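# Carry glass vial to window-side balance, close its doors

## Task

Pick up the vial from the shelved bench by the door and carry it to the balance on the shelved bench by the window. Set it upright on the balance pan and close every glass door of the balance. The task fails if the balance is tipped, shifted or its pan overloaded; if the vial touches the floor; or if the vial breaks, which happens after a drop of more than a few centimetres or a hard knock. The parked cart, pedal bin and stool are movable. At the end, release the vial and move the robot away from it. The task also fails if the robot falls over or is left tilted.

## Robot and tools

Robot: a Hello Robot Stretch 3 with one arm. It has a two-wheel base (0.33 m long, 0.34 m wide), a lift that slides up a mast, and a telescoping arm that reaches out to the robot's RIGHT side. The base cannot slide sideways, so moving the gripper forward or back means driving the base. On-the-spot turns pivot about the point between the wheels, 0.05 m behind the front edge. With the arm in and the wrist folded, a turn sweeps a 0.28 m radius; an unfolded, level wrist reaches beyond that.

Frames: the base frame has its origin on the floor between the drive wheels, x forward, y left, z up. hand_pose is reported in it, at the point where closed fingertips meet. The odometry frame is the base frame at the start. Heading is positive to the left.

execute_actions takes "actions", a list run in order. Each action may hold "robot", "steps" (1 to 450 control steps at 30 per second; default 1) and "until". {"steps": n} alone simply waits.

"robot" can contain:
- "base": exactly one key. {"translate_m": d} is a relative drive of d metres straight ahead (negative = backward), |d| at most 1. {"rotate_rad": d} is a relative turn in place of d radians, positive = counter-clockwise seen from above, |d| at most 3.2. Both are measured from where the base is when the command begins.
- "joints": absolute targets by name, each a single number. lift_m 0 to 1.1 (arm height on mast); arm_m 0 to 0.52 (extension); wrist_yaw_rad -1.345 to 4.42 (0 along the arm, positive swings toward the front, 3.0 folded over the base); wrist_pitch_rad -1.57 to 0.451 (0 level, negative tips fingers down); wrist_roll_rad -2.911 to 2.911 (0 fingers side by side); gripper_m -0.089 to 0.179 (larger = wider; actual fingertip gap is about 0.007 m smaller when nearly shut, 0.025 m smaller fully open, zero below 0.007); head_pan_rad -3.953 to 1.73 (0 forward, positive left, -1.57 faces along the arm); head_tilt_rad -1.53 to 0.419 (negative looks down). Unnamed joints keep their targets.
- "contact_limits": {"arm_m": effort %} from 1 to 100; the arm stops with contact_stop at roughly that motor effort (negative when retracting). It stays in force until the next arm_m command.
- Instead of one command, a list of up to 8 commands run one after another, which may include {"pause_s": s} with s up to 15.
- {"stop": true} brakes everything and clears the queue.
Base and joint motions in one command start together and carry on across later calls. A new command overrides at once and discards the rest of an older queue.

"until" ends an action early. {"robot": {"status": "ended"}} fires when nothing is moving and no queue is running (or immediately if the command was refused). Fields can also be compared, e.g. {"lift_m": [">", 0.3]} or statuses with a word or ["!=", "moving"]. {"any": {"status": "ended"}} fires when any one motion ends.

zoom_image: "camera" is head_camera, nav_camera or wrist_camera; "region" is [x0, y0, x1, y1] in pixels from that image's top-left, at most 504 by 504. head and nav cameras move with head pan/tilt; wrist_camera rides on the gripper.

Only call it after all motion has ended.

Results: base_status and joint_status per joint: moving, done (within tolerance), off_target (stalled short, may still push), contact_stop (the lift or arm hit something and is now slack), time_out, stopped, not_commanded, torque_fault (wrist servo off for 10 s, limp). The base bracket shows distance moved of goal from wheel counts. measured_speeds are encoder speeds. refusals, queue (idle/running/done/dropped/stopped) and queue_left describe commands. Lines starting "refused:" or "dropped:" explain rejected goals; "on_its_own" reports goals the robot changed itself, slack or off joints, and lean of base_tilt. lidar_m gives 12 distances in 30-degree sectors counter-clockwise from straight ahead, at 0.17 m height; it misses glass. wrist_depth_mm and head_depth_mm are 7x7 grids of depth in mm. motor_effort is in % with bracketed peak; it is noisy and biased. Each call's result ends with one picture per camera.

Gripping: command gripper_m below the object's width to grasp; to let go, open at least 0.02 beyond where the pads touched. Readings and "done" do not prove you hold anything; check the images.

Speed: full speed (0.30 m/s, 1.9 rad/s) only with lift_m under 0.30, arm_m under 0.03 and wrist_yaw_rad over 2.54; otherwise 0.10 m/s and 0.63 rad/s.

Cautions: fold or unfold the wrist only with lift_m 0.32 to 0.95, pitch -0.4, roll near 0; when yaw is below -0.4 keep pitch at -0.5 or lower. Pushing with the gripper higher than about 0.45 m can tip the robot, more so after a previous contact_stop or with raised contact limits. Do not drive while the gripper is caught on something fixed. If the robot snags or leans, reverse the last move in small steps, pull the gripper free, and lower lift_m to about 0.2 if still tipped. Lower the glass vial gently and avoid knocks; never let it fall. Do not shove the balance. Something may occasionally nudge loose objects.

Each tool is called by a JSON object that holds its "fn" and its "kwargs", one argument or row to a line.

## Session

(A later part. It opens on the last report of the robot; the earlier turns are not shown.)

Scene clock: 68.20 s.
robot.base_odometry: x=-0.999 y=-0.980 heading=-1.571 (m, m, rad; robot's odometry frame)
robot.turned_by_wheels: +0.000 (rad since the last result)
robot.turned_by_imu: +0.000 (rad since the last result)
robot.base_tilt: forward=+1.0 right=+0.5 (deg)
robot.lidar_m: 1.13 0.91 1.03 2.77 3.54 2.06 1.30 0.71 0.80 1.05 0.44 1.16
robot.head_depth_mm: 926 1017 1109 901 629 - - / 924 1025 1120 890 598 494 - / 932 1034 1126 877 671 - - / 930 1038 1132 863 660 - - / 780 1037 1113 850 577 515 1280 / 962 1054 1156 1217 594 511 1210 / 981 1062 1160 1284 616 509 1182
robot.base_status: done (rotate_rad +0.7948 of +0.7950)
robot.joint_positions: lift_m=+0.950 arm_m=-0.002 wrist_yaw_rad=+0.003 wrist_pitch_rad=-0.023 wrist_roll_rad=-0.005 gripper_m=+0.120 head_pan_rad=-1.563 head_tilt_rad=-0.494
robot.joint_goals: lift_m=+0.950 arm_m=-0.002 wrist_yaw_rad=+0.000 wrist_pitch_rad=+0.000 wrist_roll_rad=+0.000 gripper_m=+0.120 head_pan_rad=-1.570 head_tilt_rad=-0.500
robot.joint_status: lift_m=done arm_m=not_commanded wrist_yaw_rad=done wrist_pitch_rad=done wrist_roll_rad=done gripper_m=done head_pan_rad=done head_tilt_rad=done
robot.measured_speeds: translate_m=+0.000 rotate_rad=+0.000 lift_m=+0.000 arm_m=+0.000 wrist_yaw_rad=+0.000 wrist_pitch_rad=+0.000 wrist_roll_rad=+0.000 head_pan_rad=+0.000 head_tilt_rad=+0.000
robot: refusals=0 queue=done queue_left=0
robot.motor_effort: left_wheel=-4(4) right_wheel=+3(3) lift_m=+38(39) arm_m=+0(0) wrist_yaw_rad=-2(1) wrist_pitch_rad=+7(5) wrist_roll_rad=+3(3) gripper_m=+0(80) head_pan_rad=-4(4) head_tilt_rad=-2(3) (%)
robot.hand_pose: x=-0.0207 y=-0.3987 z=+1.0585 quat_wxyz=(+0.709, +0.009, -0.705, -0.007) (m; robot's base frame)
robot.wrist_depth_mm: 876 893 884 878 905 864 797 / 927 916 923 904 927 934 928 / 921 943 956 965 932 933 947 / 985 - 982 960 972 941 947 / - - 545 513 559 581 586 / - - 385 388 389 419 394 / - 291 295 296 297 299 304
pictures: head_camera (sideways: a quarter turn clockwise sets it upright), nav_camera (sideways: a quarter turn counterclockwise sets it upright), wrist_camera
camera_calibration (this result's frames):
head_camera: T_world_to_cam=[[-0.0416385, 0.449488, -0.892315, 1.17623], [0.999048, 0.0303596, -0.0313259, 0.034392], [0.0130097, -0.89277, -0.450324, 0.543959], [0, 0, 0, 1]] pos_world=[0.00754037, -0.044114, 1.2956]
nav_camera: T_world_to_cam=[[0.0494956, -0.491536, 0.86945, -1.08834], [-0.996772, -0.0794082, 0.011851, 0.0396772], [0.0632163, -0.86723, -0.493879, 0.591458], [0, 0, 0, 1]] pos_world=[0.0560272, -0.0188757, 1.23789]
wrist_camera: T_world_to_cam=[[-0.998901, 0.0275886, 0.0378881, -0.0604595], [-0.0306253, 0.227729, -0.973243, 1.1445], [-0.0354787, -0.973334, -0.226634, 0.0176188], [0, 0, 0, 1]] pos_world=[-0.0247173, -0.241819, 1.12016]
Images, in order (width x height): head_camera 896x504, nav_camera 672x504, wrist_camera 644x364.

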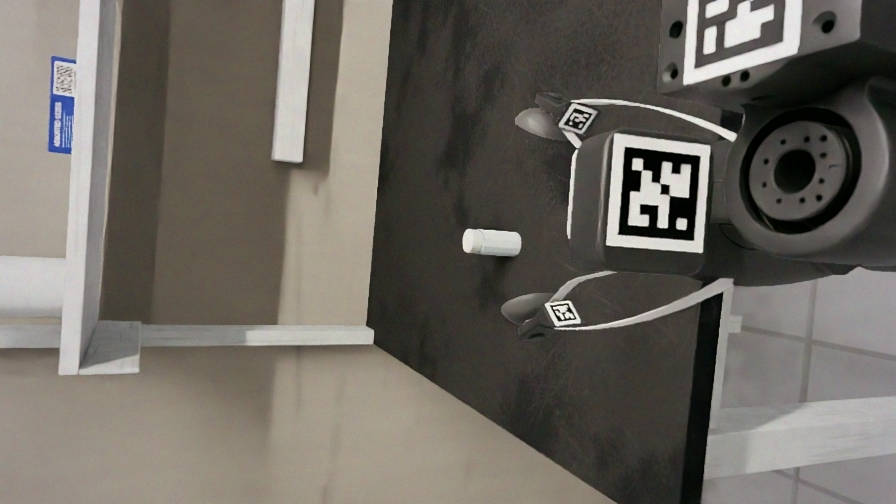

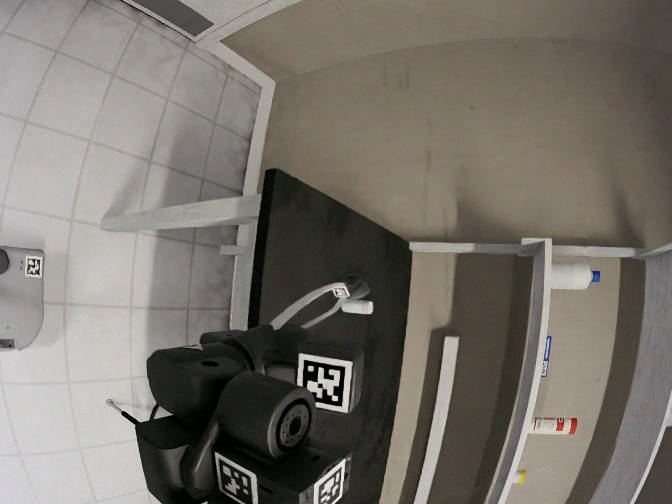

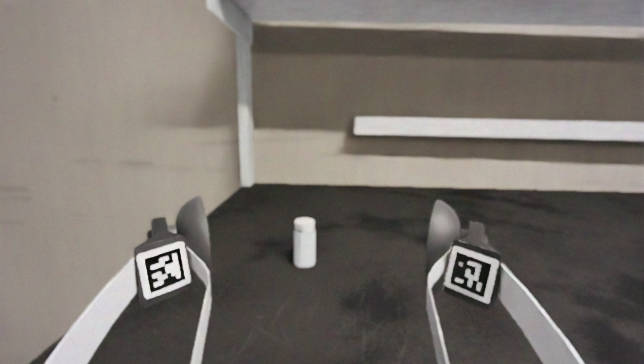

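{"fn": "execute_actions", "kwargs": {
  "actions": [
    {"robot": {"base": {"translate_m": 0.022}, "joints": {"lift_m": 0.845, "arm_m": 0.15}}, "steps": 300, "until": {"robot": {"status": "ended"}}}
  ]
}}

Scene clock: 74.37 s.
robot.base_odometry: x=-0.999 y=-1.002 heading=-1.571 (m, m, rad; robot's odometry frame)
robot.turned_by_wheels: +0.000 (rad since the last result)
robot.turned_by_imu: +0.006 (rad since the last result)
robot.base_tilt: forward=+0.8 right=+0.1 (deg)
robot.lidar_m: 1.11 0.89 1.01 2.74 3.51 2.07 1.30 0.72 0.81 0.45 0.44 1.14
robot.head_depth_mm: 926 1032 1122 924 637 - - / 930 1036 1132 907 655 - 1224 / 948 1045 1140 892 679 - 1244 / 773 1056 1150 879 660 - 1248 / 901 1039 1142 865 607 523 1295 / 987 1067 1165 1244 605 518 643 / 992 1082 1172 1288 1392 572 1272
robot.base_status: done (translate_m +0.0220 of +0.0220)
robot.joint_positions: lift_m=+0.845 arm_m=+0.148 wrist_yaw_rad=-0.001 wrist_pitch_rad=-0.075 wrist_roll_rad=+0.001 gripper_m=+0.120 head_pan_rad=-1.563 head_tilt_rad=-0.494
robot.joint_goals: lift_m=+0.845 arm_m=+0.150 wrist_yaw_rad=+0.000 wrist_pitch_rad=+0.000 wrist_roll_rad=+0.000 gripper_m=+0.120 head_pan_rad=-1.570 head_tilt_rad=-0.500
robot.joint_status: lift_m=done arm_m=done wrist_yaw_rad=done wrist_pitch_rad=done wrist_roll_rad=done gripper_m=done head_pan_rad=done head_tilt_rad=done
robot.measured_speeds: translate_m=+0.000 rotate_rad=+0.000 lift_m=+0.000 arm_m=+0.000 wrist_yaw_rad=+0.000 wrist_pitch_rad=+0.000 wrist_roll_rad=+0.000 head_pan_rad=+0.000 head_tilt_rad=+0.000
robot: refusals=0 queue=done queue_left=0
robot.on_its_own: arm_m is at rest, and its effort (+25) is outside its rest range (-14 to +14)
robot.motor_effort: left_wheel=-4(6) right_wheel=+1(5) lift_m=+23(39) arm_m=+25(26) wrist_yaw_rad=+1(2) wrist_pitch_rad=+22(23) wrist_roll_rad=+0(3) gripper_m=+1(0) head_pan_rad=-4(3) head_tilt_rad=-2(1) (%)
robot.hand_pose: x=-0.0218 y=-0.5469 z=+0.9407 quat_wxyz=(+0.707, +0.026, -0.707, -0.027) (m; robot's base frame)
robot.wrist_depth_mm: 743 727 728 720 740 730 720 / 788 781 763 761 763 773 766 / 834 802 821 781 788 792 802 / 859 828 380 344 384 392 398 / 254 243 239 238 239 241 243 / 170 166 172 172 172 183 174 / - 134 135 135 135 136 136
pictures: head_camera (sideways: a quarter turn clockwise sets it upright), nav_camera (sideways: a quarter turn counterclockwise sets it upright), wrist_camera
camera_calibration (this result's frames):
head_camera: T_world_to_cam=[[-0.0416258, 0.449519, -0.8923, 1.17621], [0.999049, 0.0303318, -0.0313252, 0.034391], [0.0129839, -0.892756, -0.450354, 0.543997], [0, 0, 0, 1]] pos_world=[0.0075391, -0.0441138, 1.2956]
nav_camera: T_world_to_cam=[[0.0494816, -0.491566, 0.869434, -1.08831], [-0.996774, -0.0793799, 0.0118486, 0.0396803], [0.0631912, -0.867215, -0.493908, 0.591495], [0, 0, 0, 1]] pos_world=[0.0560266, -0.018875, 1.23789]
wrist_camera: T_world_to_cam=[[-0.998962, 0.0303115, 0.0340123, -0.0478837], [-0.0242346, 0.278625, -0.960094, 1.07917], [-0.0385786, -0.959922, -0.277601, -0.0980831], [0, 0, 0, 1]] pos_world=[-0.0254646, -0.393385, 1.01051]
Images, in order (width x height): head_camera 896x504, nav_camera 672x504, wrist_camera 644x364.

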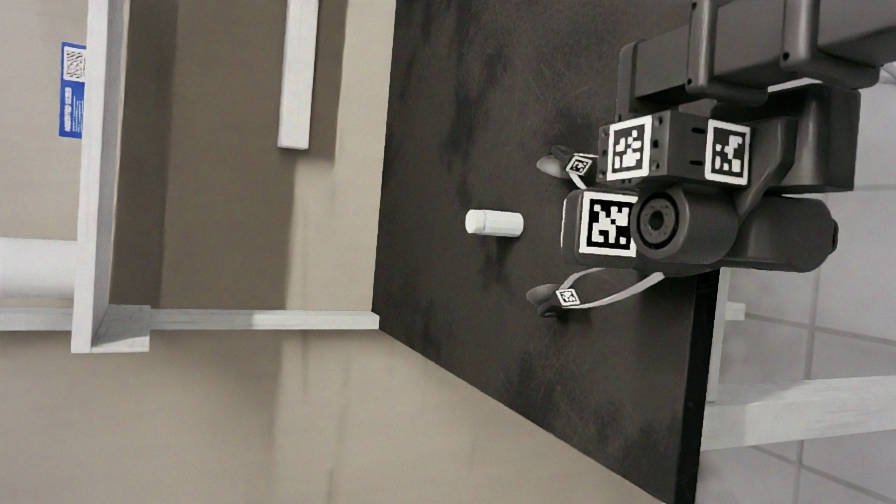

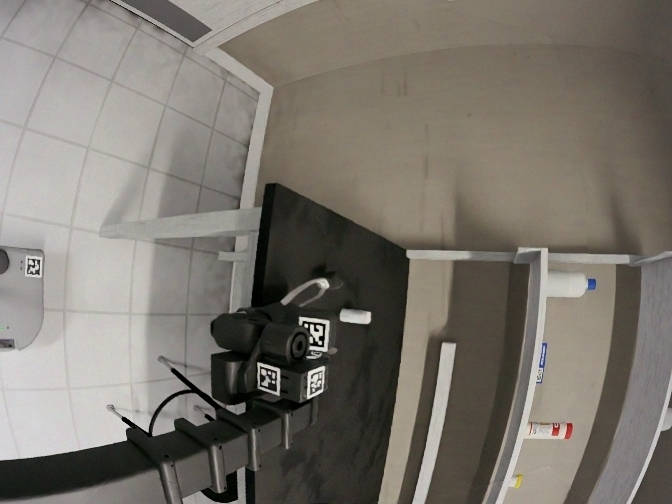

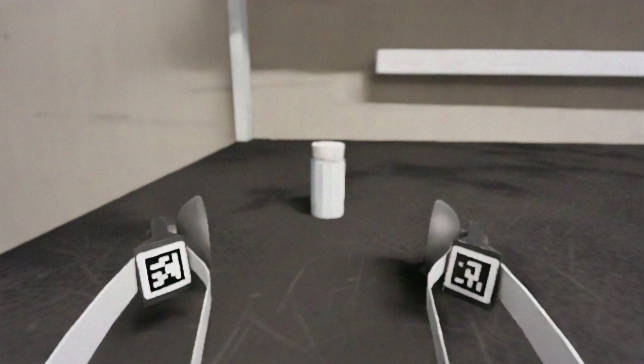

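{"fn": "execute_actions", "kwargs": {
  "actions": [
    {"robot": [{"joints": {"arm_m": 0.10}}, {"joints": {"lift_m": 0.905, "wrist_pitch_rad": -0.3}}, {"joints": {"arm_m": 0.17}}], "steps": 300, "until": {"robot": {"status": "ended"}}}
  ]
}}

Scene clock: 83.40 s.
robot.base_odometry: x=-0.999 y=-1.002 heading=-1.571 (m, m, rad; robot's odometry frame)
robot.turned_by_wheels: +0.000 (rad since the last result)
robot.turned_by_imu: -0.007 (rad since the last result)
robot.base_tilt: forward=+1.1 right=+0.5 (deg)
robot.lidar_m: 1.11 0.90 1.00 2.69 3.54 2.08 1.31 0.72 0.81 0.47 0.43 1.14
robot.head_depth_mm: 926 1023 1113 900 - - 1273 / 917 1032 1120 893 - - 1313 / 933 1034 1128 877 - 993 1302 / 882 1044 1136 863 - 519 1293 / 840 1041 1127 847 598 515 1284 / 975 1057 1154 1239 595 511 640 / 981 1063 1162 1279 1377 540 1238
robot.base_status: done (translate_m +0.0220 of +0.0220)
robot.joint_positions: lift_m=+0.905 arm_m=+0.170 wrist_yaw_rad=-0.002 wrist_pitch_rad=-0.315 wrist_roll_rad=-0.004 gripper_m=+0.120 head_pan_rad=-1.563 head_tilt_rad=-0.494
robot.joint_goals: lift_m=+0.905 arm_m=+0.170 wrist_yaw_rad=+0.000 wrist_pitch_rad=-0.300 wrist_roll_rad=+0.000 gripper_m=+0.120 head_pan_rad=-1.570 head_tilt_rad=-0.500
robot.joint_status: lift_m=done arm_m=done wrist_yaw_rad=done wrist_pitch_rad=done wrist_roll_rad=done gripper_m=done head_pan_rad=done head_tilt_rad=done
robot.measured_speeds: translate_m=+0.000 rotate_rad=+0.000 lift_m=+0.000 arm_m=+0.000 wrist_yaw_rad=+0.000 wrist_pitch_rad=+0.000 wrist_roll_rad=+0.000 head_pan_rad=+0.000 head_tilt_rad=+0.000
robot: refusals=0 queue=done queue_left=0
robot.motor_effort: left_wheel=-2(7) right_wheel=+1(5) lift_m=+38(40) arm_m=+6(24) wrist_yaw_rad=+2(4) wrist_pitch_rad=+4(27) wrist_roll_rad=+2(2) gripper_m=+0(0) head_pan_rad=-4(4) head_tilt_rad=-2(1) (%)
robot.hand_pose: x=-0.0220 y=-0.5508 z=+0.9412 quat_wxyz=(+0.700, +0.111, -0.697, -0.112) (m; robot's base frame)
robot.wrist_depth_mm: 701 698 690 668 680 671 688 / 748 726 706 660 696 724 722 / 836 786 376 352 394 395 413 / 883 263 264 253 274 276 279 / 201 208 207 207 209 214 214 / 165 163 167 169 169 179 173 / - 140 141 142 144 144 145
pictures: head_camera (sideways: a quarter turn clockwise sets it upright), nav_camera (sideways: a quarter turn counterclockwise sets it upright), wrist_camera
camera_calibration (this result's frames):
head_camera: T_world_to_cam=[[-0.0416153, 0.449596, -0.892262, 1.17616], [0.99905, 0.0303099, -0.0313232, 0.0343885], [0.0129615, -0.892718, -0.45043, 0.544097], [0, 0, 0, 1]] pos_world=[0.00753801, -0.0441133, 1.2956]
nav_camera: T_world_to_cam=[[0.04947, -0.491641, 0.869392, -1.08826], [-0.996776, -0.0793563, 0.0118425, 0.0396883], [0.0631694, -0.867175, -0.493982, 0.591591], [0, 0, 0, 1]] pos_world=[0.0560261, -0.0188708, 1.23789]
wrist_camera: T_world_to_cam=[[-0.998819, 0.0209008, 0.0438534, -0.0623829], [-0.027613, 0.498441, -0.866484, 1.11358], [-0.0399686, -0.866672, -0.497275, 0.156387], [0, 0, 0, 1]] pos_world=[-0.0253093, -0.418215, 1.0454]
Images, in order (width x height): head_camera 896x504, nav_camera 672x504, wrist_camera 644x364.

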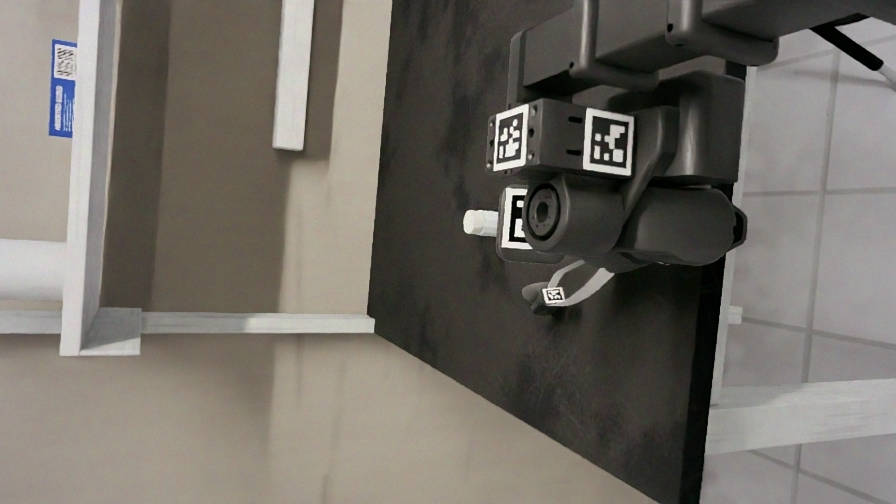

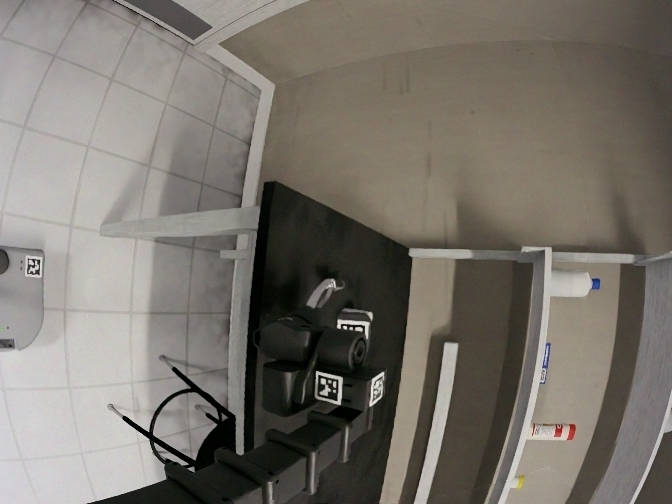

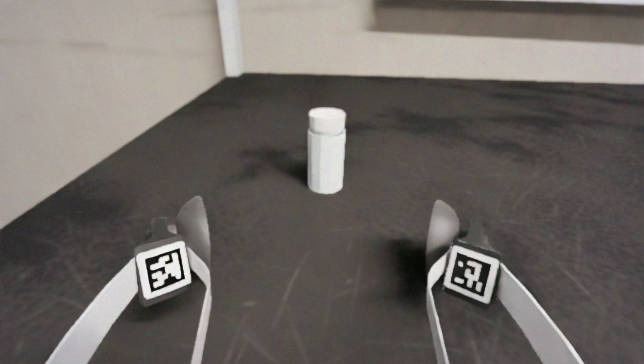

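{"fn": "execute_actions", "kwargs": {
  "actions": [
    {"robot": [{"base": {"translate_m": -0.006}, "joints": {"lift_m": 0.915}}, {"joints": {"arm_m": 0.26}}], "steps": 300, "until": {"robot": {"status": "ended"}}}
  ]
}}

Scene clock: 91.87 s.
robot.base_odometry: x=-0.999 y=-0.996 heading=-1.571 (m, m, rad; robot's odometry frame)
robot.turned_by_wheels: +0.000 (rad since the last result)
robot.turned_by_imu: +0.000 (rad since the last result)
robot.base_tilt: forward=+1.1 right=+0.7 (deg)
robot.lidar_m: 1.12 0.90 1.01 2.70 3.55 2.08 1.31 0.72 0.81 0.49 0.44 1.14
robot.head_depth_mm: 922 1026 1110 960 - 480 1310 / 920 1025 1119 1019 570 494 1312 / 938 1037 1130 1061 565 508 1303 / 884 1042 1133 919 570 503 1293 / 870 1038 1130 851 602 514 1282 / 977 1056 1150 1227 595 510 651 / 977 1062 1159 1284 1365 537 1233
robot.base_status: done (translate_m -0.0060 of -0.0060)
robot.joint_positions: lift_m=+0.915 arm_m=+0.260 wrist_yaw_rad=-0.002 wrist_pitch_rad=-0.315 wrist_roll_rad=-0.004 gripper_m=+0.120 head_pan_rad=-1.563 head_tilt_rad=-0.494
robot.joint_goals: lift_m=+0.915 arm_m=+0.260 wrist_yaw_rad=+0.000 wrist_pitch_rad=-0.300 wrist_roll_rad=+0.000 gripper_m=+0.120 head_pan_rad=-1.570 head_tilt_rad=-0.500
robot.joint_status: lift_m=done arm_m=done wrist_yaw_rad=done wrist_pitch_rad=done wrist_roll_rad=done gripper_m=done head_pan_rad=done head_tilt_rad=done
robot.measured_speeds: translate_m=+0.000 rotate_rad=+0.000 lift_m=+0.000 arm_m=+0.000 wrist_yaw_rad=+0.000 wrist_pitch_rad=+0.000 wrist_roll_rad=+0.000 head_pan_rad=+0.000 head_tilt_rad=+0.000
robot: refusals=0 queue=done queue_left=0
robot.motor_effort: left_wheel=-1(6) right_wheel=+1(3) lift_m=+38(38) arm_m=+6(7) wrist_yaw_rad=+1(2) wrist_pitch_rad=+4(4) wrist_roll_rad=+2(2) gripper_m=+0(1) head_pan_rad=-3(4) head_tilt_rad=-1(2) (%)
robot.hand_pose: x=-0.0220 y=-0.6407 z=+0.9511 quat_wxyz=(+0.700, +0.111, -0.697, -0.112) (m; robot's base frame)
robot.wrist_depth_mm: 604 598 597 593 624 600 592 / 662 668 644 628 634 625 634 / 715 715 407 412 416 424 440 / 763 281 287 289 294 296 302 / 218 223 222 167 224 227 230 / 176 176 180 176 183 191 185 / 153 150 152 152 153 155 155
pictures: head_camera (sideways: a quarter turn clockwise sets it upright), nav_camera (sideways: a quarter turn counterclockwise sets it upright), wrist_camera
camera_calibration (this result's frames):
head_camera: T_world_to_cam=[[-0.0416154, 0.449596, -0.892262, 1.17616], [0.99905, 0.0303101, -0.0313232, 0.0343885], [0.0129618, -0.892718, -0.45043, 0.544097], [0, 0, 0, 1]] pos_world=[0.00753802, -0.0441133, 1.2956]
nav_camera: T_world_to_cam=[[0.0494701, -0.491641, 0.869392, -1.08826], [-0.996776, -0.0793565, 0.0118425, 0.0396883], [0.0631696, -0.867175, -0.493982, 0.591591], [0, 0, 0, 1]] pos_world=[0.0560261, -0.0188708, 1.23789]
wrist_camera: T_world_to_cam=[[-0.998819, 0.0208774, 0.0438616, -0.0609581], [-0.0276148, 0.498809, -0.866272, 1.16702], [-0.0399641, -0.866461, -0.497643, 0.0838304], [0, 0, 0, 1]] pos_world=[-0.0253088, -0.508213, 1.05535]
Images, in order (width x height): head_camera 896x504, nav_camera 672x504, wrist_camera 644x364.

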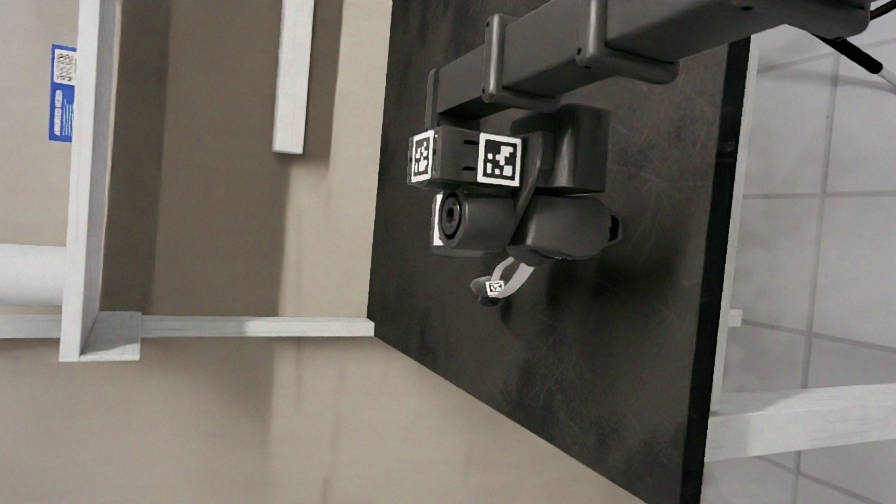

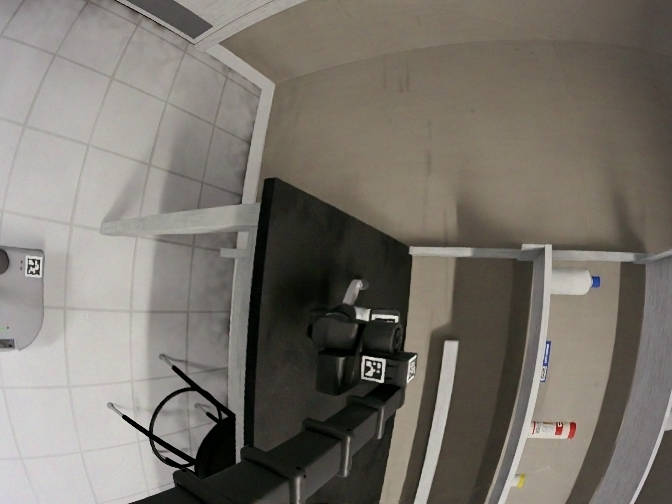

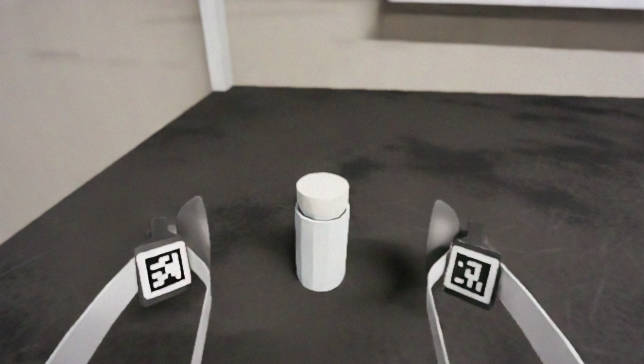

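{"fn": "execute_actions", "kwargs": {
  "actions": [
    {"robot": [{"joints": {"arm_m": 0.272}}, {"joints": {"gripper_m": 0.01}}], "steps": 300, "until": {"robot": {"status": "ended"}}}
  ]
}}

Scene clock: 98.17 s.
robot.base_odometry: x=-0.999 y=-0.996 heading=-1.571 (m, m, rad; robot's odometry frame)
robot.turned_by_wheels: +0.000 (rad since the last result)
robot.turned_by_imu: +0.000 (rad since the last result)
robot.base_tilt: forward=+1.0 right=+0.6 (deg)
robot.lidar_m: 1.11 0.90 1.00 2.70 3.55 2.07 1.31 0.72 0.81 0.48 0.44 1.15
robot.head_depth_mm: 924 1021 1121 959 - 480 1274 / 921 1032 1112 1018 572 493 1307 / 940 1038 1129 - 564 507 1305 / 883 1043 1129 976 580 502 1287 / 872 1031 1130 849 600 515 1279 / 973 1056 1157 1235 594 511 650 / 980 1059 1160 1283 1361 539 1238
robot.base_status: done (translate_m -0.0060 of -0.0060)
robot.joint_positions: lift_m=+0.915 arm_m=+0.272 wrist_yaw_rad=-0.002 wrist_pitch_rad=-0.316 wrist_roll_rad=-0.004 gripper_m=+0.010 head_pan_rad=-1.563 head_tilt_rad=-0.494
robot.joint_goals: lift_m=+0.915 arm_m=+0.272 wrist_yaw_rad=+0.000 wrist_pitch_rad=-0.300 wrist_roll_rad=+0.000 gripper_m=+0.010 head_pan_rad=-1.570 head_tilt_rad=-0.500
robot.joint_status: lift_m=done arm_m=done wrist_yaw_rad=done wrist_pitch_rad=done wrist_roll_rad=done gripper_m=done head_pan_rad=done head_tilt_rad=done
robot.measured_speeds: translate_m=+0.000 rotate_rad=+0.000 lift_m=+0.000 arm_m=+0.000 wrist_yaw_rad=+0.000 wrist_pitch_rad=+0.000 wrist_roll_rad=+0.000 head_pan_rad=+0.000 head_tilt_rad=+0.000
robot: refusals=0 queue=done queue_left=0
robot.motor_effort: left_wheel=-2(1) right_wheel=+1(1) lift_m=+38(38) arm_m=+6(8) wrist_yaw_rad=+2(1) wrist_pitch_rad=+5(4) wrist_roll_rad=+2(2) gripper_m=-7(82) head_pan_rad=-4(4) head_tilt_rad=-1(2) (%)
robot.hand_pose: x=-0.0220 y=-0.6526 z=+0.9509 quat_wxyz=(+0.700, +0.111, -0.697, -0.112) (m; robot's base frame)
robot.wrist_depth_mm: 592 604 585 600 593 582 590 / 659 655 621 626 628 619 627 / 706 705 399 413 415 426 437 / 754 283 289 288 291 294 299 / 217 218 225 145 226 225 227 / 176 178 174 163 176 184 184 / 148 150 151 152 153 154 154
pictures: head_camera (sideways: a quarter turn clockwise sets it upright), nav_camera (sideways: a quarter turn counterclockwise sets it upright), wrist_camera
camera_calibration (this result's frames):
head_camera: T_world_to_cam=[[-0.0416153, 0.449596, -0.892262, 1.17616], [0.99905, 0.03031, -0.0313232, 0.0343885], [0.0129617, -0.892718, -0.45043, 0.544096], [0, 0, 0, 1]] pos_world=[0.00753801, -0.0441133, 1.2956]
nav_camera: T_world_to_cam=[[0.0494701, -0.491641, 0.869392, -1.08826], [-0.996776, -0.0793564, 0.0118425, 0.0396883], [0.0631695, -0.867175, -0.493982, 0.591591], [0, 0, 0, 1]] pos_world=[0.0560261, -0.0188708, 1.23789]
wrist_camera: T_world_to_cam=[[-0.99882, 0.0208451, 0.0438754, -0.0607355], [-0.027614, 0.499434, -0.865912, 1.17289], [-0.0399629, -0.866101, -0.498268, 0.0742377], [0, 0, 0, 1]] pos_world=[-0.0253087, -0.520219, 1.05528]
Images, in order (width x height): head_camera 896x504, nav_camera 672x504, wrist_camera 644x364.

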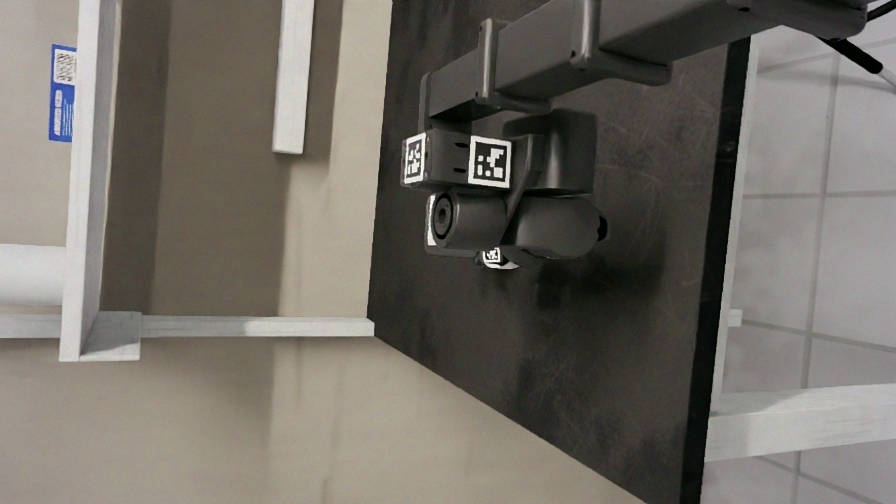

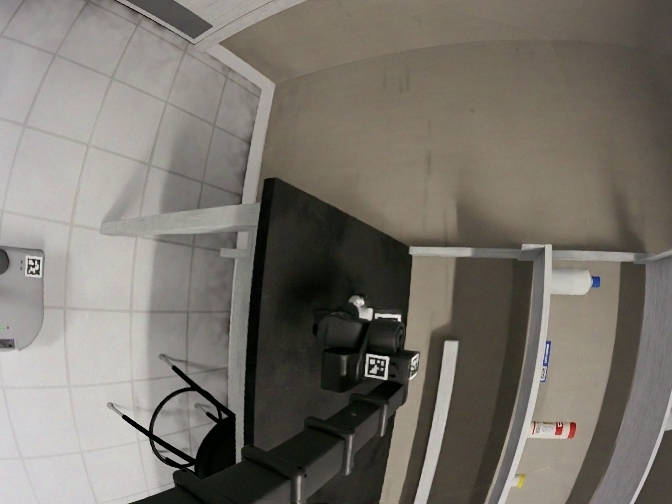

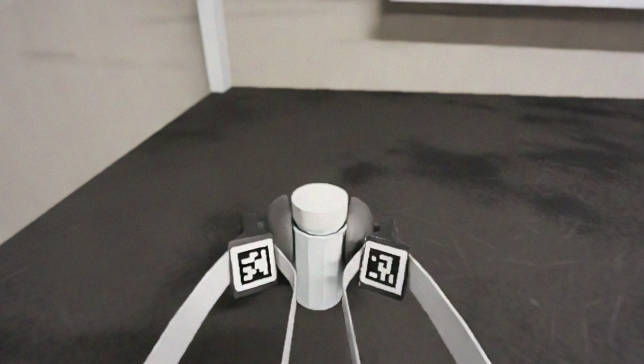

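{"fn": "execute_actions", "kwargs": {
  "actions": [
    {"robot": [{"joints": {"gripper_m": -0.01}}, {"joints": {"lift_m": 0.95}}], "steps": 300, "until": {"robot": {"status": "ended"}}}
  ]
}}

Scene clock: 101.30 s.
robot.base_odometry: x=-0.999 y=-0.996 heading=-1.571 (m, m, rad; robot's odometry frame)
robot.turned_by_wheels: +0.000 (rad since the last result)
robot.turned_by_imu: +0.000 (rad since the last result)
robot.base_tilt: forward=+1.0 right=+0.7 (deg)
robot.lidar_m: 1.11 0.90 1.01 2.71 3.54 2.07 1.31 0.72 0.81 0.49 0.44 1.15
robot.head_depth_mm: 924 1026 1111 - - 491 1271 / 921 1027 1081 - 599 494 1308 / 932 1034 1122 - 587 506 1306 / 885 1040 1131 860 584 502 1295 / 867 1032 1128 851 600 515 1286 / 970 1053 1157 1229 597 511 651 / 978 1063 1160 1283 1360 539 1235
robot.base_status: done (translate_m -0.0060 of -0.0060)
robot.joint_positions: lift_m=+0.950 arm_m=+0.272 wrist_yaw_rad=-0.002 wrist_pitch_rad=-0.317 wrist_roll_rad=-0.004 gripper_m=-0.009 head_pan_rad=-1.563 head_tilt_rad=-0.494
robot.joint_goals: lift_m=+0.950 arm_m=+0.272 wrist_yaw_rad=+0.000 wrist_pitch_rad=-0.300 wrist_roll_rad=+0.000 gripper_m=-0.010 head_pan_rad=-1.570 head_tilt_rad=-0.500
robot.joint_status: lift_m=done arm_m=done wrist_yaw_rad=done wrist_pitch_rad=done wrist_roll_rad=done gripper_m=done head_pan_rad=done head_tilt_rad=done
robot.measured_speeds: translate_m=+0.000 rotate_rad=+0.000 lift_m=+0.000 arm_m=+0.000 wrist_yaw_rad=+0.000 wrist_pitch_rad=+0.000 wrist_roll_rad=+0.000 head_pan_rad=+0.000 head_tilt_rad=+0.000
robot: refusals=0 queue=done queue_left=0
robot.motor_effort: left_wheel=-1(1) right_wheel=+1(1) lift_m=+38(38) arm_m=+6(6) wrist_yaw_rad=+2(3) wrist_pitch_rad=+5(5) wrist_roll_rad=+2(2) gripper_m=-14(86) head_pan_rad=-4(4) head_tilt_rad=-1(2) (%)
robot.hand_pose: x=-0.0220 y=-0.6525 z=+0.9857 quat_wxyz=(+0.700, +0.111, -0.697, -0.112) (m; robot's base frame)
robot.wrist_depth_mm: 592 593 597 591 602 524 521 / 639 637 637 653 650 642 630 / 709 688 496 516 513 532 541 / 767 374 359 360 363 368 373 / 856 272 288 146 280 284 286 / 221 224 216 163 223 229 231 / 186 188 190 190 193 194 194
pictures: head_camera (sideways: a quarter turn clockwise sets it upright), nav_camera (sideways: a quarter turn counterclockwise sets it upright), wrist_camera
camera_calibration (this result's frames):
head_camera: T_world_to_cam=[[-0.0416153, 0.449596, -0.892262, 1.17616], [0.99905, 0.03031, -0.0313232, 0.0343885], [0.0129617, -0.892718, -0.45043, 0.544097], [0, 0, 0, 1]] pos_world=[0.00753801, -0.0441133, 1.2956]
nav_camera: T_world_to_cam=[[0.0494701, -0.491641, 0.869392, -1.08826], [-0.996776, -0.0793564, 0.0118425, 0.0396883], [0.0631695, -0.867175, -0.493982, 0.591591], [0, 0, 0, 1]] pos_world=[0.0560261, -0.0188708, 1.23789]
wrist_camera: T_world_to_cam=[[-0.99882, 0.020801, 0.0438947, -0.0623101], [-0.0276118, 0.500322, -0.865399, 1.20301], [-0.0399627, -0.865589, -0.499158, 0.0928532], [0, 0, 0, 1]] pos_world=[-0.0253088, -0.520222, 1.09016]
Images, in order (width x height): head_camera 896x504, nav_camera 672x504, wrist_camera 644x364.

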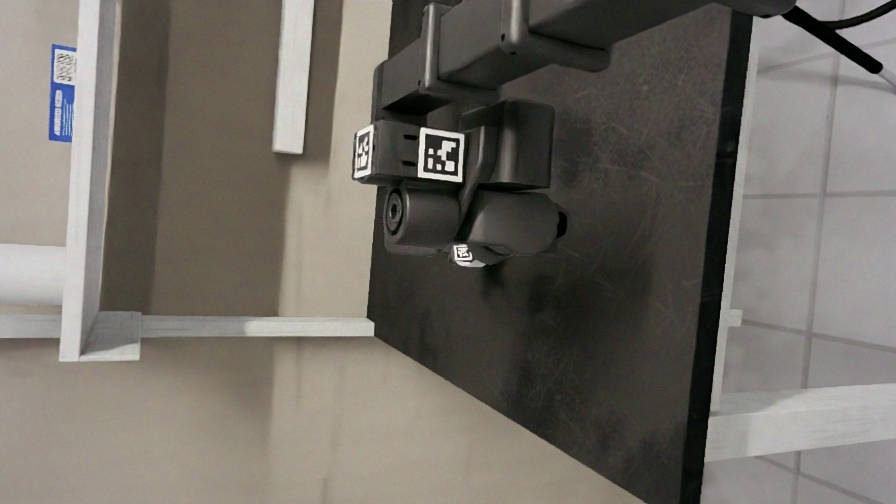

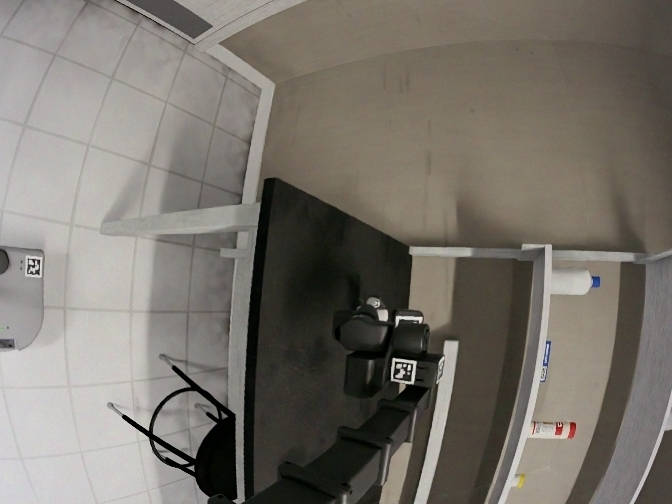

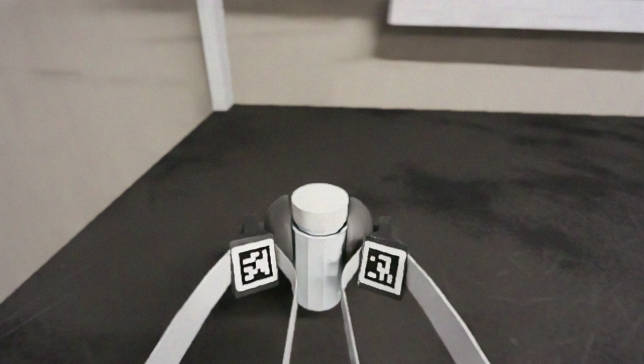

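{"fn": "execute_actions", "kwargs": {
  "actions": [
    {"robot": [{"joints": {"arm_m": 0.0}}, {"joints": {"wrist_yaw_rad": 3.0, "wrist_pitch_rad": -0.4}}], "steps": 300, "until": {"robot": {"status": "ended"}}}
  ]
}}

Scene clock: 119.70 s.
robot.base_odometry: x=-0.999 y=-0.996 heading=-1.571 (m, m, rad; robot's odometry frame)
robot.turned_by_wheels: +0.000 (rad since the last result)
robot.turned_by_imu: +0.000 (rad since the last result)
robot.base_tilt: forward=+1.0 right=+0.5 (deg)
robot.lidar_m: 1.12 0.90 1.01 2.70 3.56 2.07 1.31 0.72 0.81 0.49 0.44 1.15
robot.head_depth_mm: 925 1021 1117 902 630 - - / 919 1031 1128 888 621 508 - / 933 1030 1128 877 616 491 - / 880 1043 1135 864 608 485 - / 873 1038 1129 849 601 496 - / 972 1050 1150 1237 595 502 - / 976 1062 1159 1282 1365 537 1231
robot.base_status: done (translate_m -0.0060 of -0.0060)
robot.joint_positions: lift_m=+0.950 arm_m=+0.000 wrist_yaw_rad=+2.997 wrist_pitch_rad=-0.415 wrist_roll_rad=-0.004 gripper_m=-0.009 head_pan_rad=-1.563 head_tilt_rad=-0.494
robot.joint_goals: lift_m=+0.950 arm_m=+0.000 wrist_yaw_rad=+3.000 wrist_pitch_rad=-0.400 wrist_roll_rad=+0.000 gripper_m=-0.010 head_pan_rad=-1.570 head_tilt_rad=-0.500
robot.joint_status: lift_m=done arm_m=done wrist_yaw_rad=done wrist_pitch_rad=done wrist_roll_rad=done gripper_m=done head_pan_rad=done head_tilt_rad=done
robot.measured_speeds: translate_m=+0.000 rotate_rad=+0.000 lift_m=+0.000 arm_m=+0.000 wrist_yaw_rad=+0.000 wrist_pitch_rad=+0.000 wrist_roll_rad=+0.000 head_pan_rad=+0.000 head_tilt_rad=+0.000
robot: refusals=0 queue=done queue_left=0
robot.motor_effort: left_wheel=-2(2) right_wheel=+1(1) lift_m=+39(38) arm_m=-4(4) wrist_yaw_rad=+2(3) wrist_pitch_rad=+4(4) wrist_roll_rad=+2(2) gripper_m=-13(14) head_pan_rad=-4(4) head_tilt_rad=-2(2) (%)
robot.hand_pose: x=+0.0112 y=+0.0771 z=+0.9631 quat_wxyz=(+0.195, +0.699, +0.096, +0.681) (m; robot's base frame)
robot.wrist_depth_mm: - - - - - 980 681 / - - - - - 991 745 / - - - - - - 806 / - - - - - - 942 / - - - 145 - - - / - - - 163 - - - / - - - - - - -
pictures: head_camera (sideways: a quarter turn clockwise sets it upright), nav_camera (sideways: a quarter turn counterclockwise sets it upright), wrist_camera
camera_calibration (this result's frames):
head_camera: T_world_to_cam=[[-0.0416152, 0.449596, -0.892262, 1.17616], [0.99905, 0.0303097, -0.0313232, 0.0343885], [0.0129614, -0.892718, -0.45043, 0.544096], [0, 0, 0, 1]] pos_world=[0.007538, -0.0441133, 1.2956]
nav_camera: T_world_to_cam=[[0.04947, -0.491641, 0.869392, -1.08826], [-0.996776, -0.0793561, 0.0118425, 0.0396883], [0.0631693, -0.867175, -0.493982, 0.591591], [0, 0, 0, 1]] pos_world=[0.0560261, -0.0188708, 1.23789]
wrist_camera: T_world_to_cam=[[0.986322, -0.158417, 0.0455412, -0.0533358], [-0.0557366, -0.580545, -0.812318, 0.851854], [0.155123, 0.798668, -0.581434, 0.663202], [0, 0, 0, 1]] pos_world=[-0.00279247, -0.0435878, 1.08001]
Images, in order (width x height): head_camera 896x504, nav_camera 672x504, wrist_camera 644x364.

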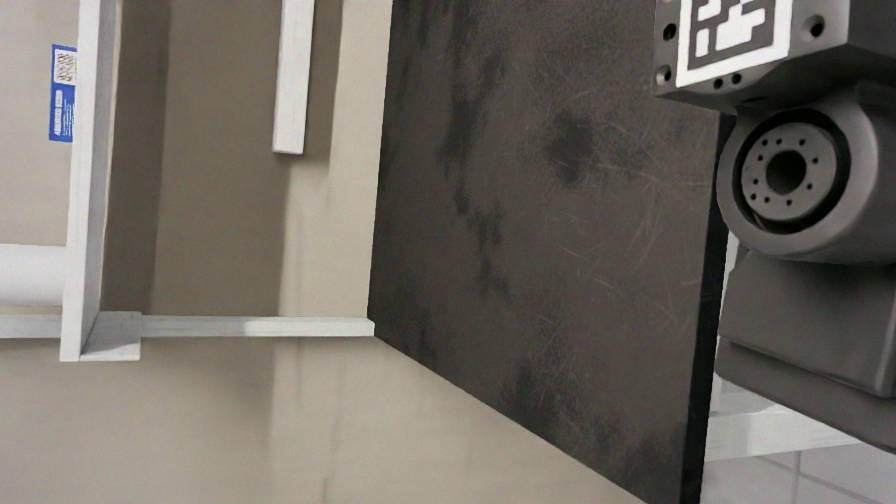

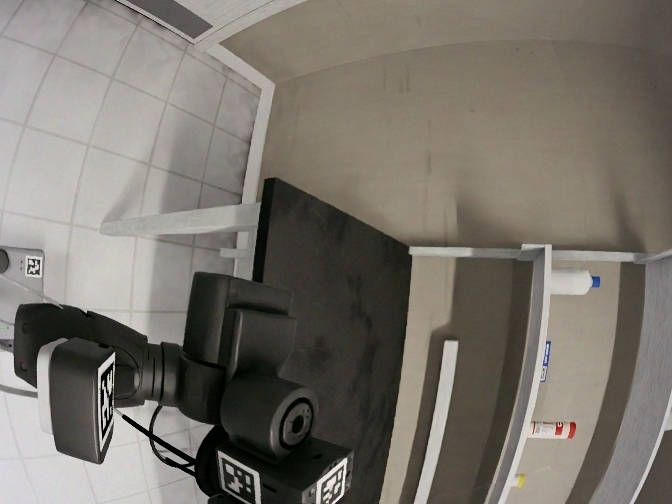

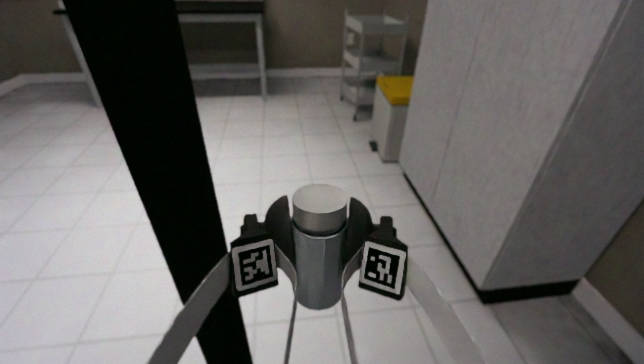

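{"fn": "execute_actions", "kwargs": {
  "actions": [
    {"robot": [{"base": {"rotate_rad": 2.09}, "joints": {"lift_m": 0.285}}, {"base": {"translate_m": 0.94}}, {"base": {"translate_m": 0.94}}, {"base": {"translate_m": 0.94}}, {"base": {"rotate_rad": 1.052}}], "steps": 450, "until": {"robot": {"status": "ended"}}},
    {"steps": 450, "until": {"robot": {"status": "ended"}}}
  ]
}}

Scene clock: 145.07 s.
robot.base_odometry: x=+1.449 y=+0.402 heading=+1.571 (m, m, rad; robot's odometry frame)
robot.turned_by_wheels: +3.142 (rad since the last result)
robot.turned_by_imu: +3.157 (rad since the last result)
robot.base_tilt: forward=+1.0 right=+0.5 (deg)
robot.lidar_m: 1.12 0.92 0.86 2.45 2.99 2.21 2.09 1.40 1.08 0.40 1.26 1.15
robot.head_depth_mm: 953 839 1131 1191 875 673 561 / 976 1033 1140 734 740 591 542 / 981 1030 1146 741 701 585 545 / 962 857 1142 757 692 579 550 / 1000 1076 1173 1285 1378 629 560 / 1000 1085 1182 1309 1454 1546 1248 / 1010 1087 1193 1313 1472 1546 1270
robot.base_status: done (rotate_rad +1.0518 of +1.0520)
robot.joint_positions: lift_m=+0.285 arm_m=+0.000 wrist_yaw_rad=+2.998 wrist_pitch_rad=-0.417 wrist_roll_rad=-0.004 gripper_m=-0.009 head_pan_rad=-1.563 head_tilt_rad=-0.494
robot.joint_goals: lift_m=+0.285 arm_m=+0.000 wrist_yaw_rad=+3.000 wrist_pitch_rad=-0.400 wrist_roll_rad=+0.000 gripper_m=-0.010 head_pan_rad=-1.570 head_tilt_rad=-0.500
robot.joint_status: lift_m=done arm_m=done wrist_yaw_rad=done wrist_pitch_rad=done wrist_roll_rad=done gripper_m=done head_pan_rad=done head_tilt_rad=done
robot.measured_speeds: translate_m=+0.000 rotate_rad=+0.000 lift_m=+0.000 arm_m=+0.000 wrist_yaw_rad=+0.000 wrist_pitch_rad=+0.000 wrist_roll_rad=+0.000 head_pan_rad=+0.000 head_tilt_rad=+0.000
robot: refusals=0 queue=done queue_left=0
robot.motor_effort: left_wheel=-4(10) right_wheel=+3(8) lift_m=+23(40) arm_m=-5(5) wrist_yaw_rad=+2(3) wrist_pitch_rad=+5(5) wrist_roll_rad=+2(2) gripper_m=-14(13) head_pan_rad=-3(4) head_tilt_rad=-1(2) (%)
robot.hand_pose: x=+0.0109 y=+0.0769 z=+0.2982 quat_wxyz=(+0.196, +0.699, +0.097, +0.681) (m; robot's base frame)
robot.wrist_depth_mm: - - - - - 749 763 / - - - - - 821 843 / 946 - 995 963 982 906 944 / 710 719 727 742 747 769 766 / 582 584 - 145 600 619 612 / 488 499 - 160 500 503 508 / - - - - 429 434 429
pictures: head_camera (sideways: a quarter turn clockwise sets it upright), nav_camera (sideways: a quarter turn counterclockwise sets it upright), wrist_camera
camera_calibration (this result's frames):
head_camera: T_world_to_cam=[[-0.041605, 0.449625, -0.892248, 1.17614], [0.99905, 0.0302876, -0.0313225, 0.0343875], [0.0129407, -0.892704, -0.450458, 0.544133], [0, 0, 0, 1]] pos_world=[0.00753698, -0.0441132, 1.29559]
nav_camera: T_world_to_cam=[[0.0494588, -0.491669, 0.869376, -1.08824], [-0.996778, -0.0793335, 0.0118402, 0.0396912], [0.0631492, -0.867161, -0.494009, 0.591627], [0, 0, 0, 1]] pos_world=[0.0560256, -0.01887, 1.23789]
wrist_camera: T_world_to_cam=[[0.986496, -0.15732, 0.0455719, -0.0229298], [-0.0553472, -0.582063, -0.811258, 0.311459], [0.154153, 0.79778, -0.582909, 0.277373], [0, 0, 0, 1]] pos_world=[-0.00289938, -0.0436012, 0.415402]
Images, in order (width x height): head_camera 896x504, nav_camera 672x504, wrist_camera 644x364.

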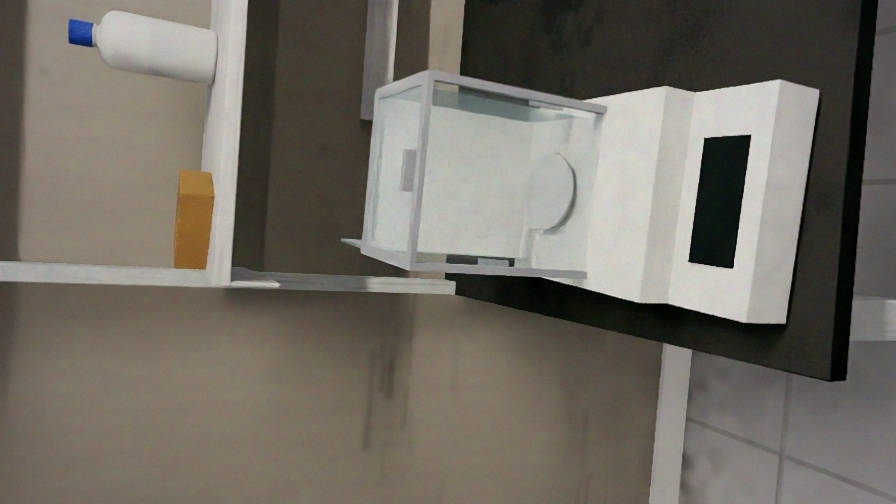

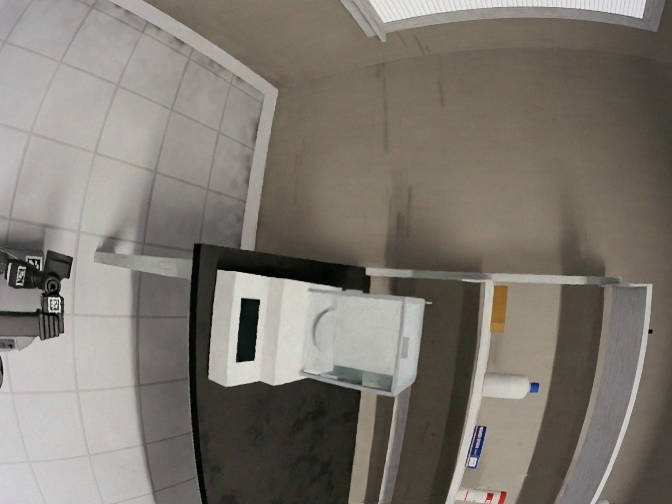

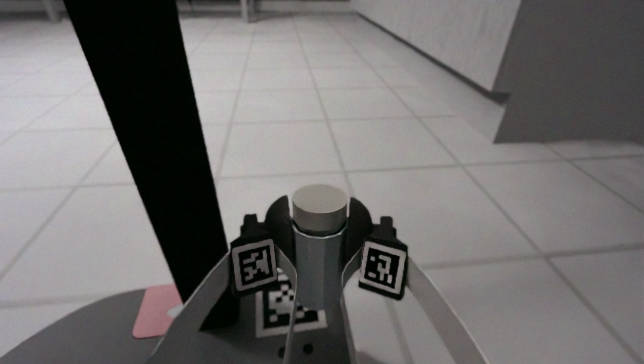

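{"fn": "zoom_image", "kwargs": {
  "camera": "head_camera",
  "region": [330, 50, 630, 310]
}}

Region (330, 50, 630, 310) of head_camera's 896x504 image, scaled by 1.680, with more detail than that image has; it fills the top 437 rows of this view, and the rest is white.

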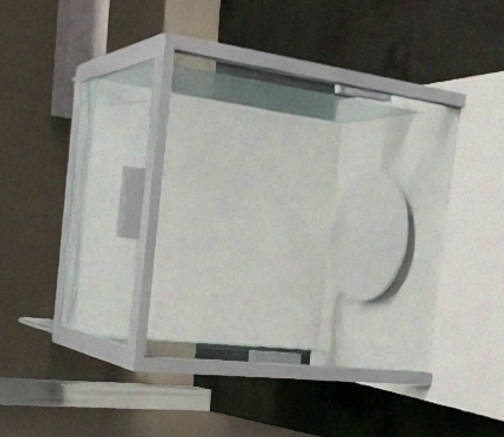

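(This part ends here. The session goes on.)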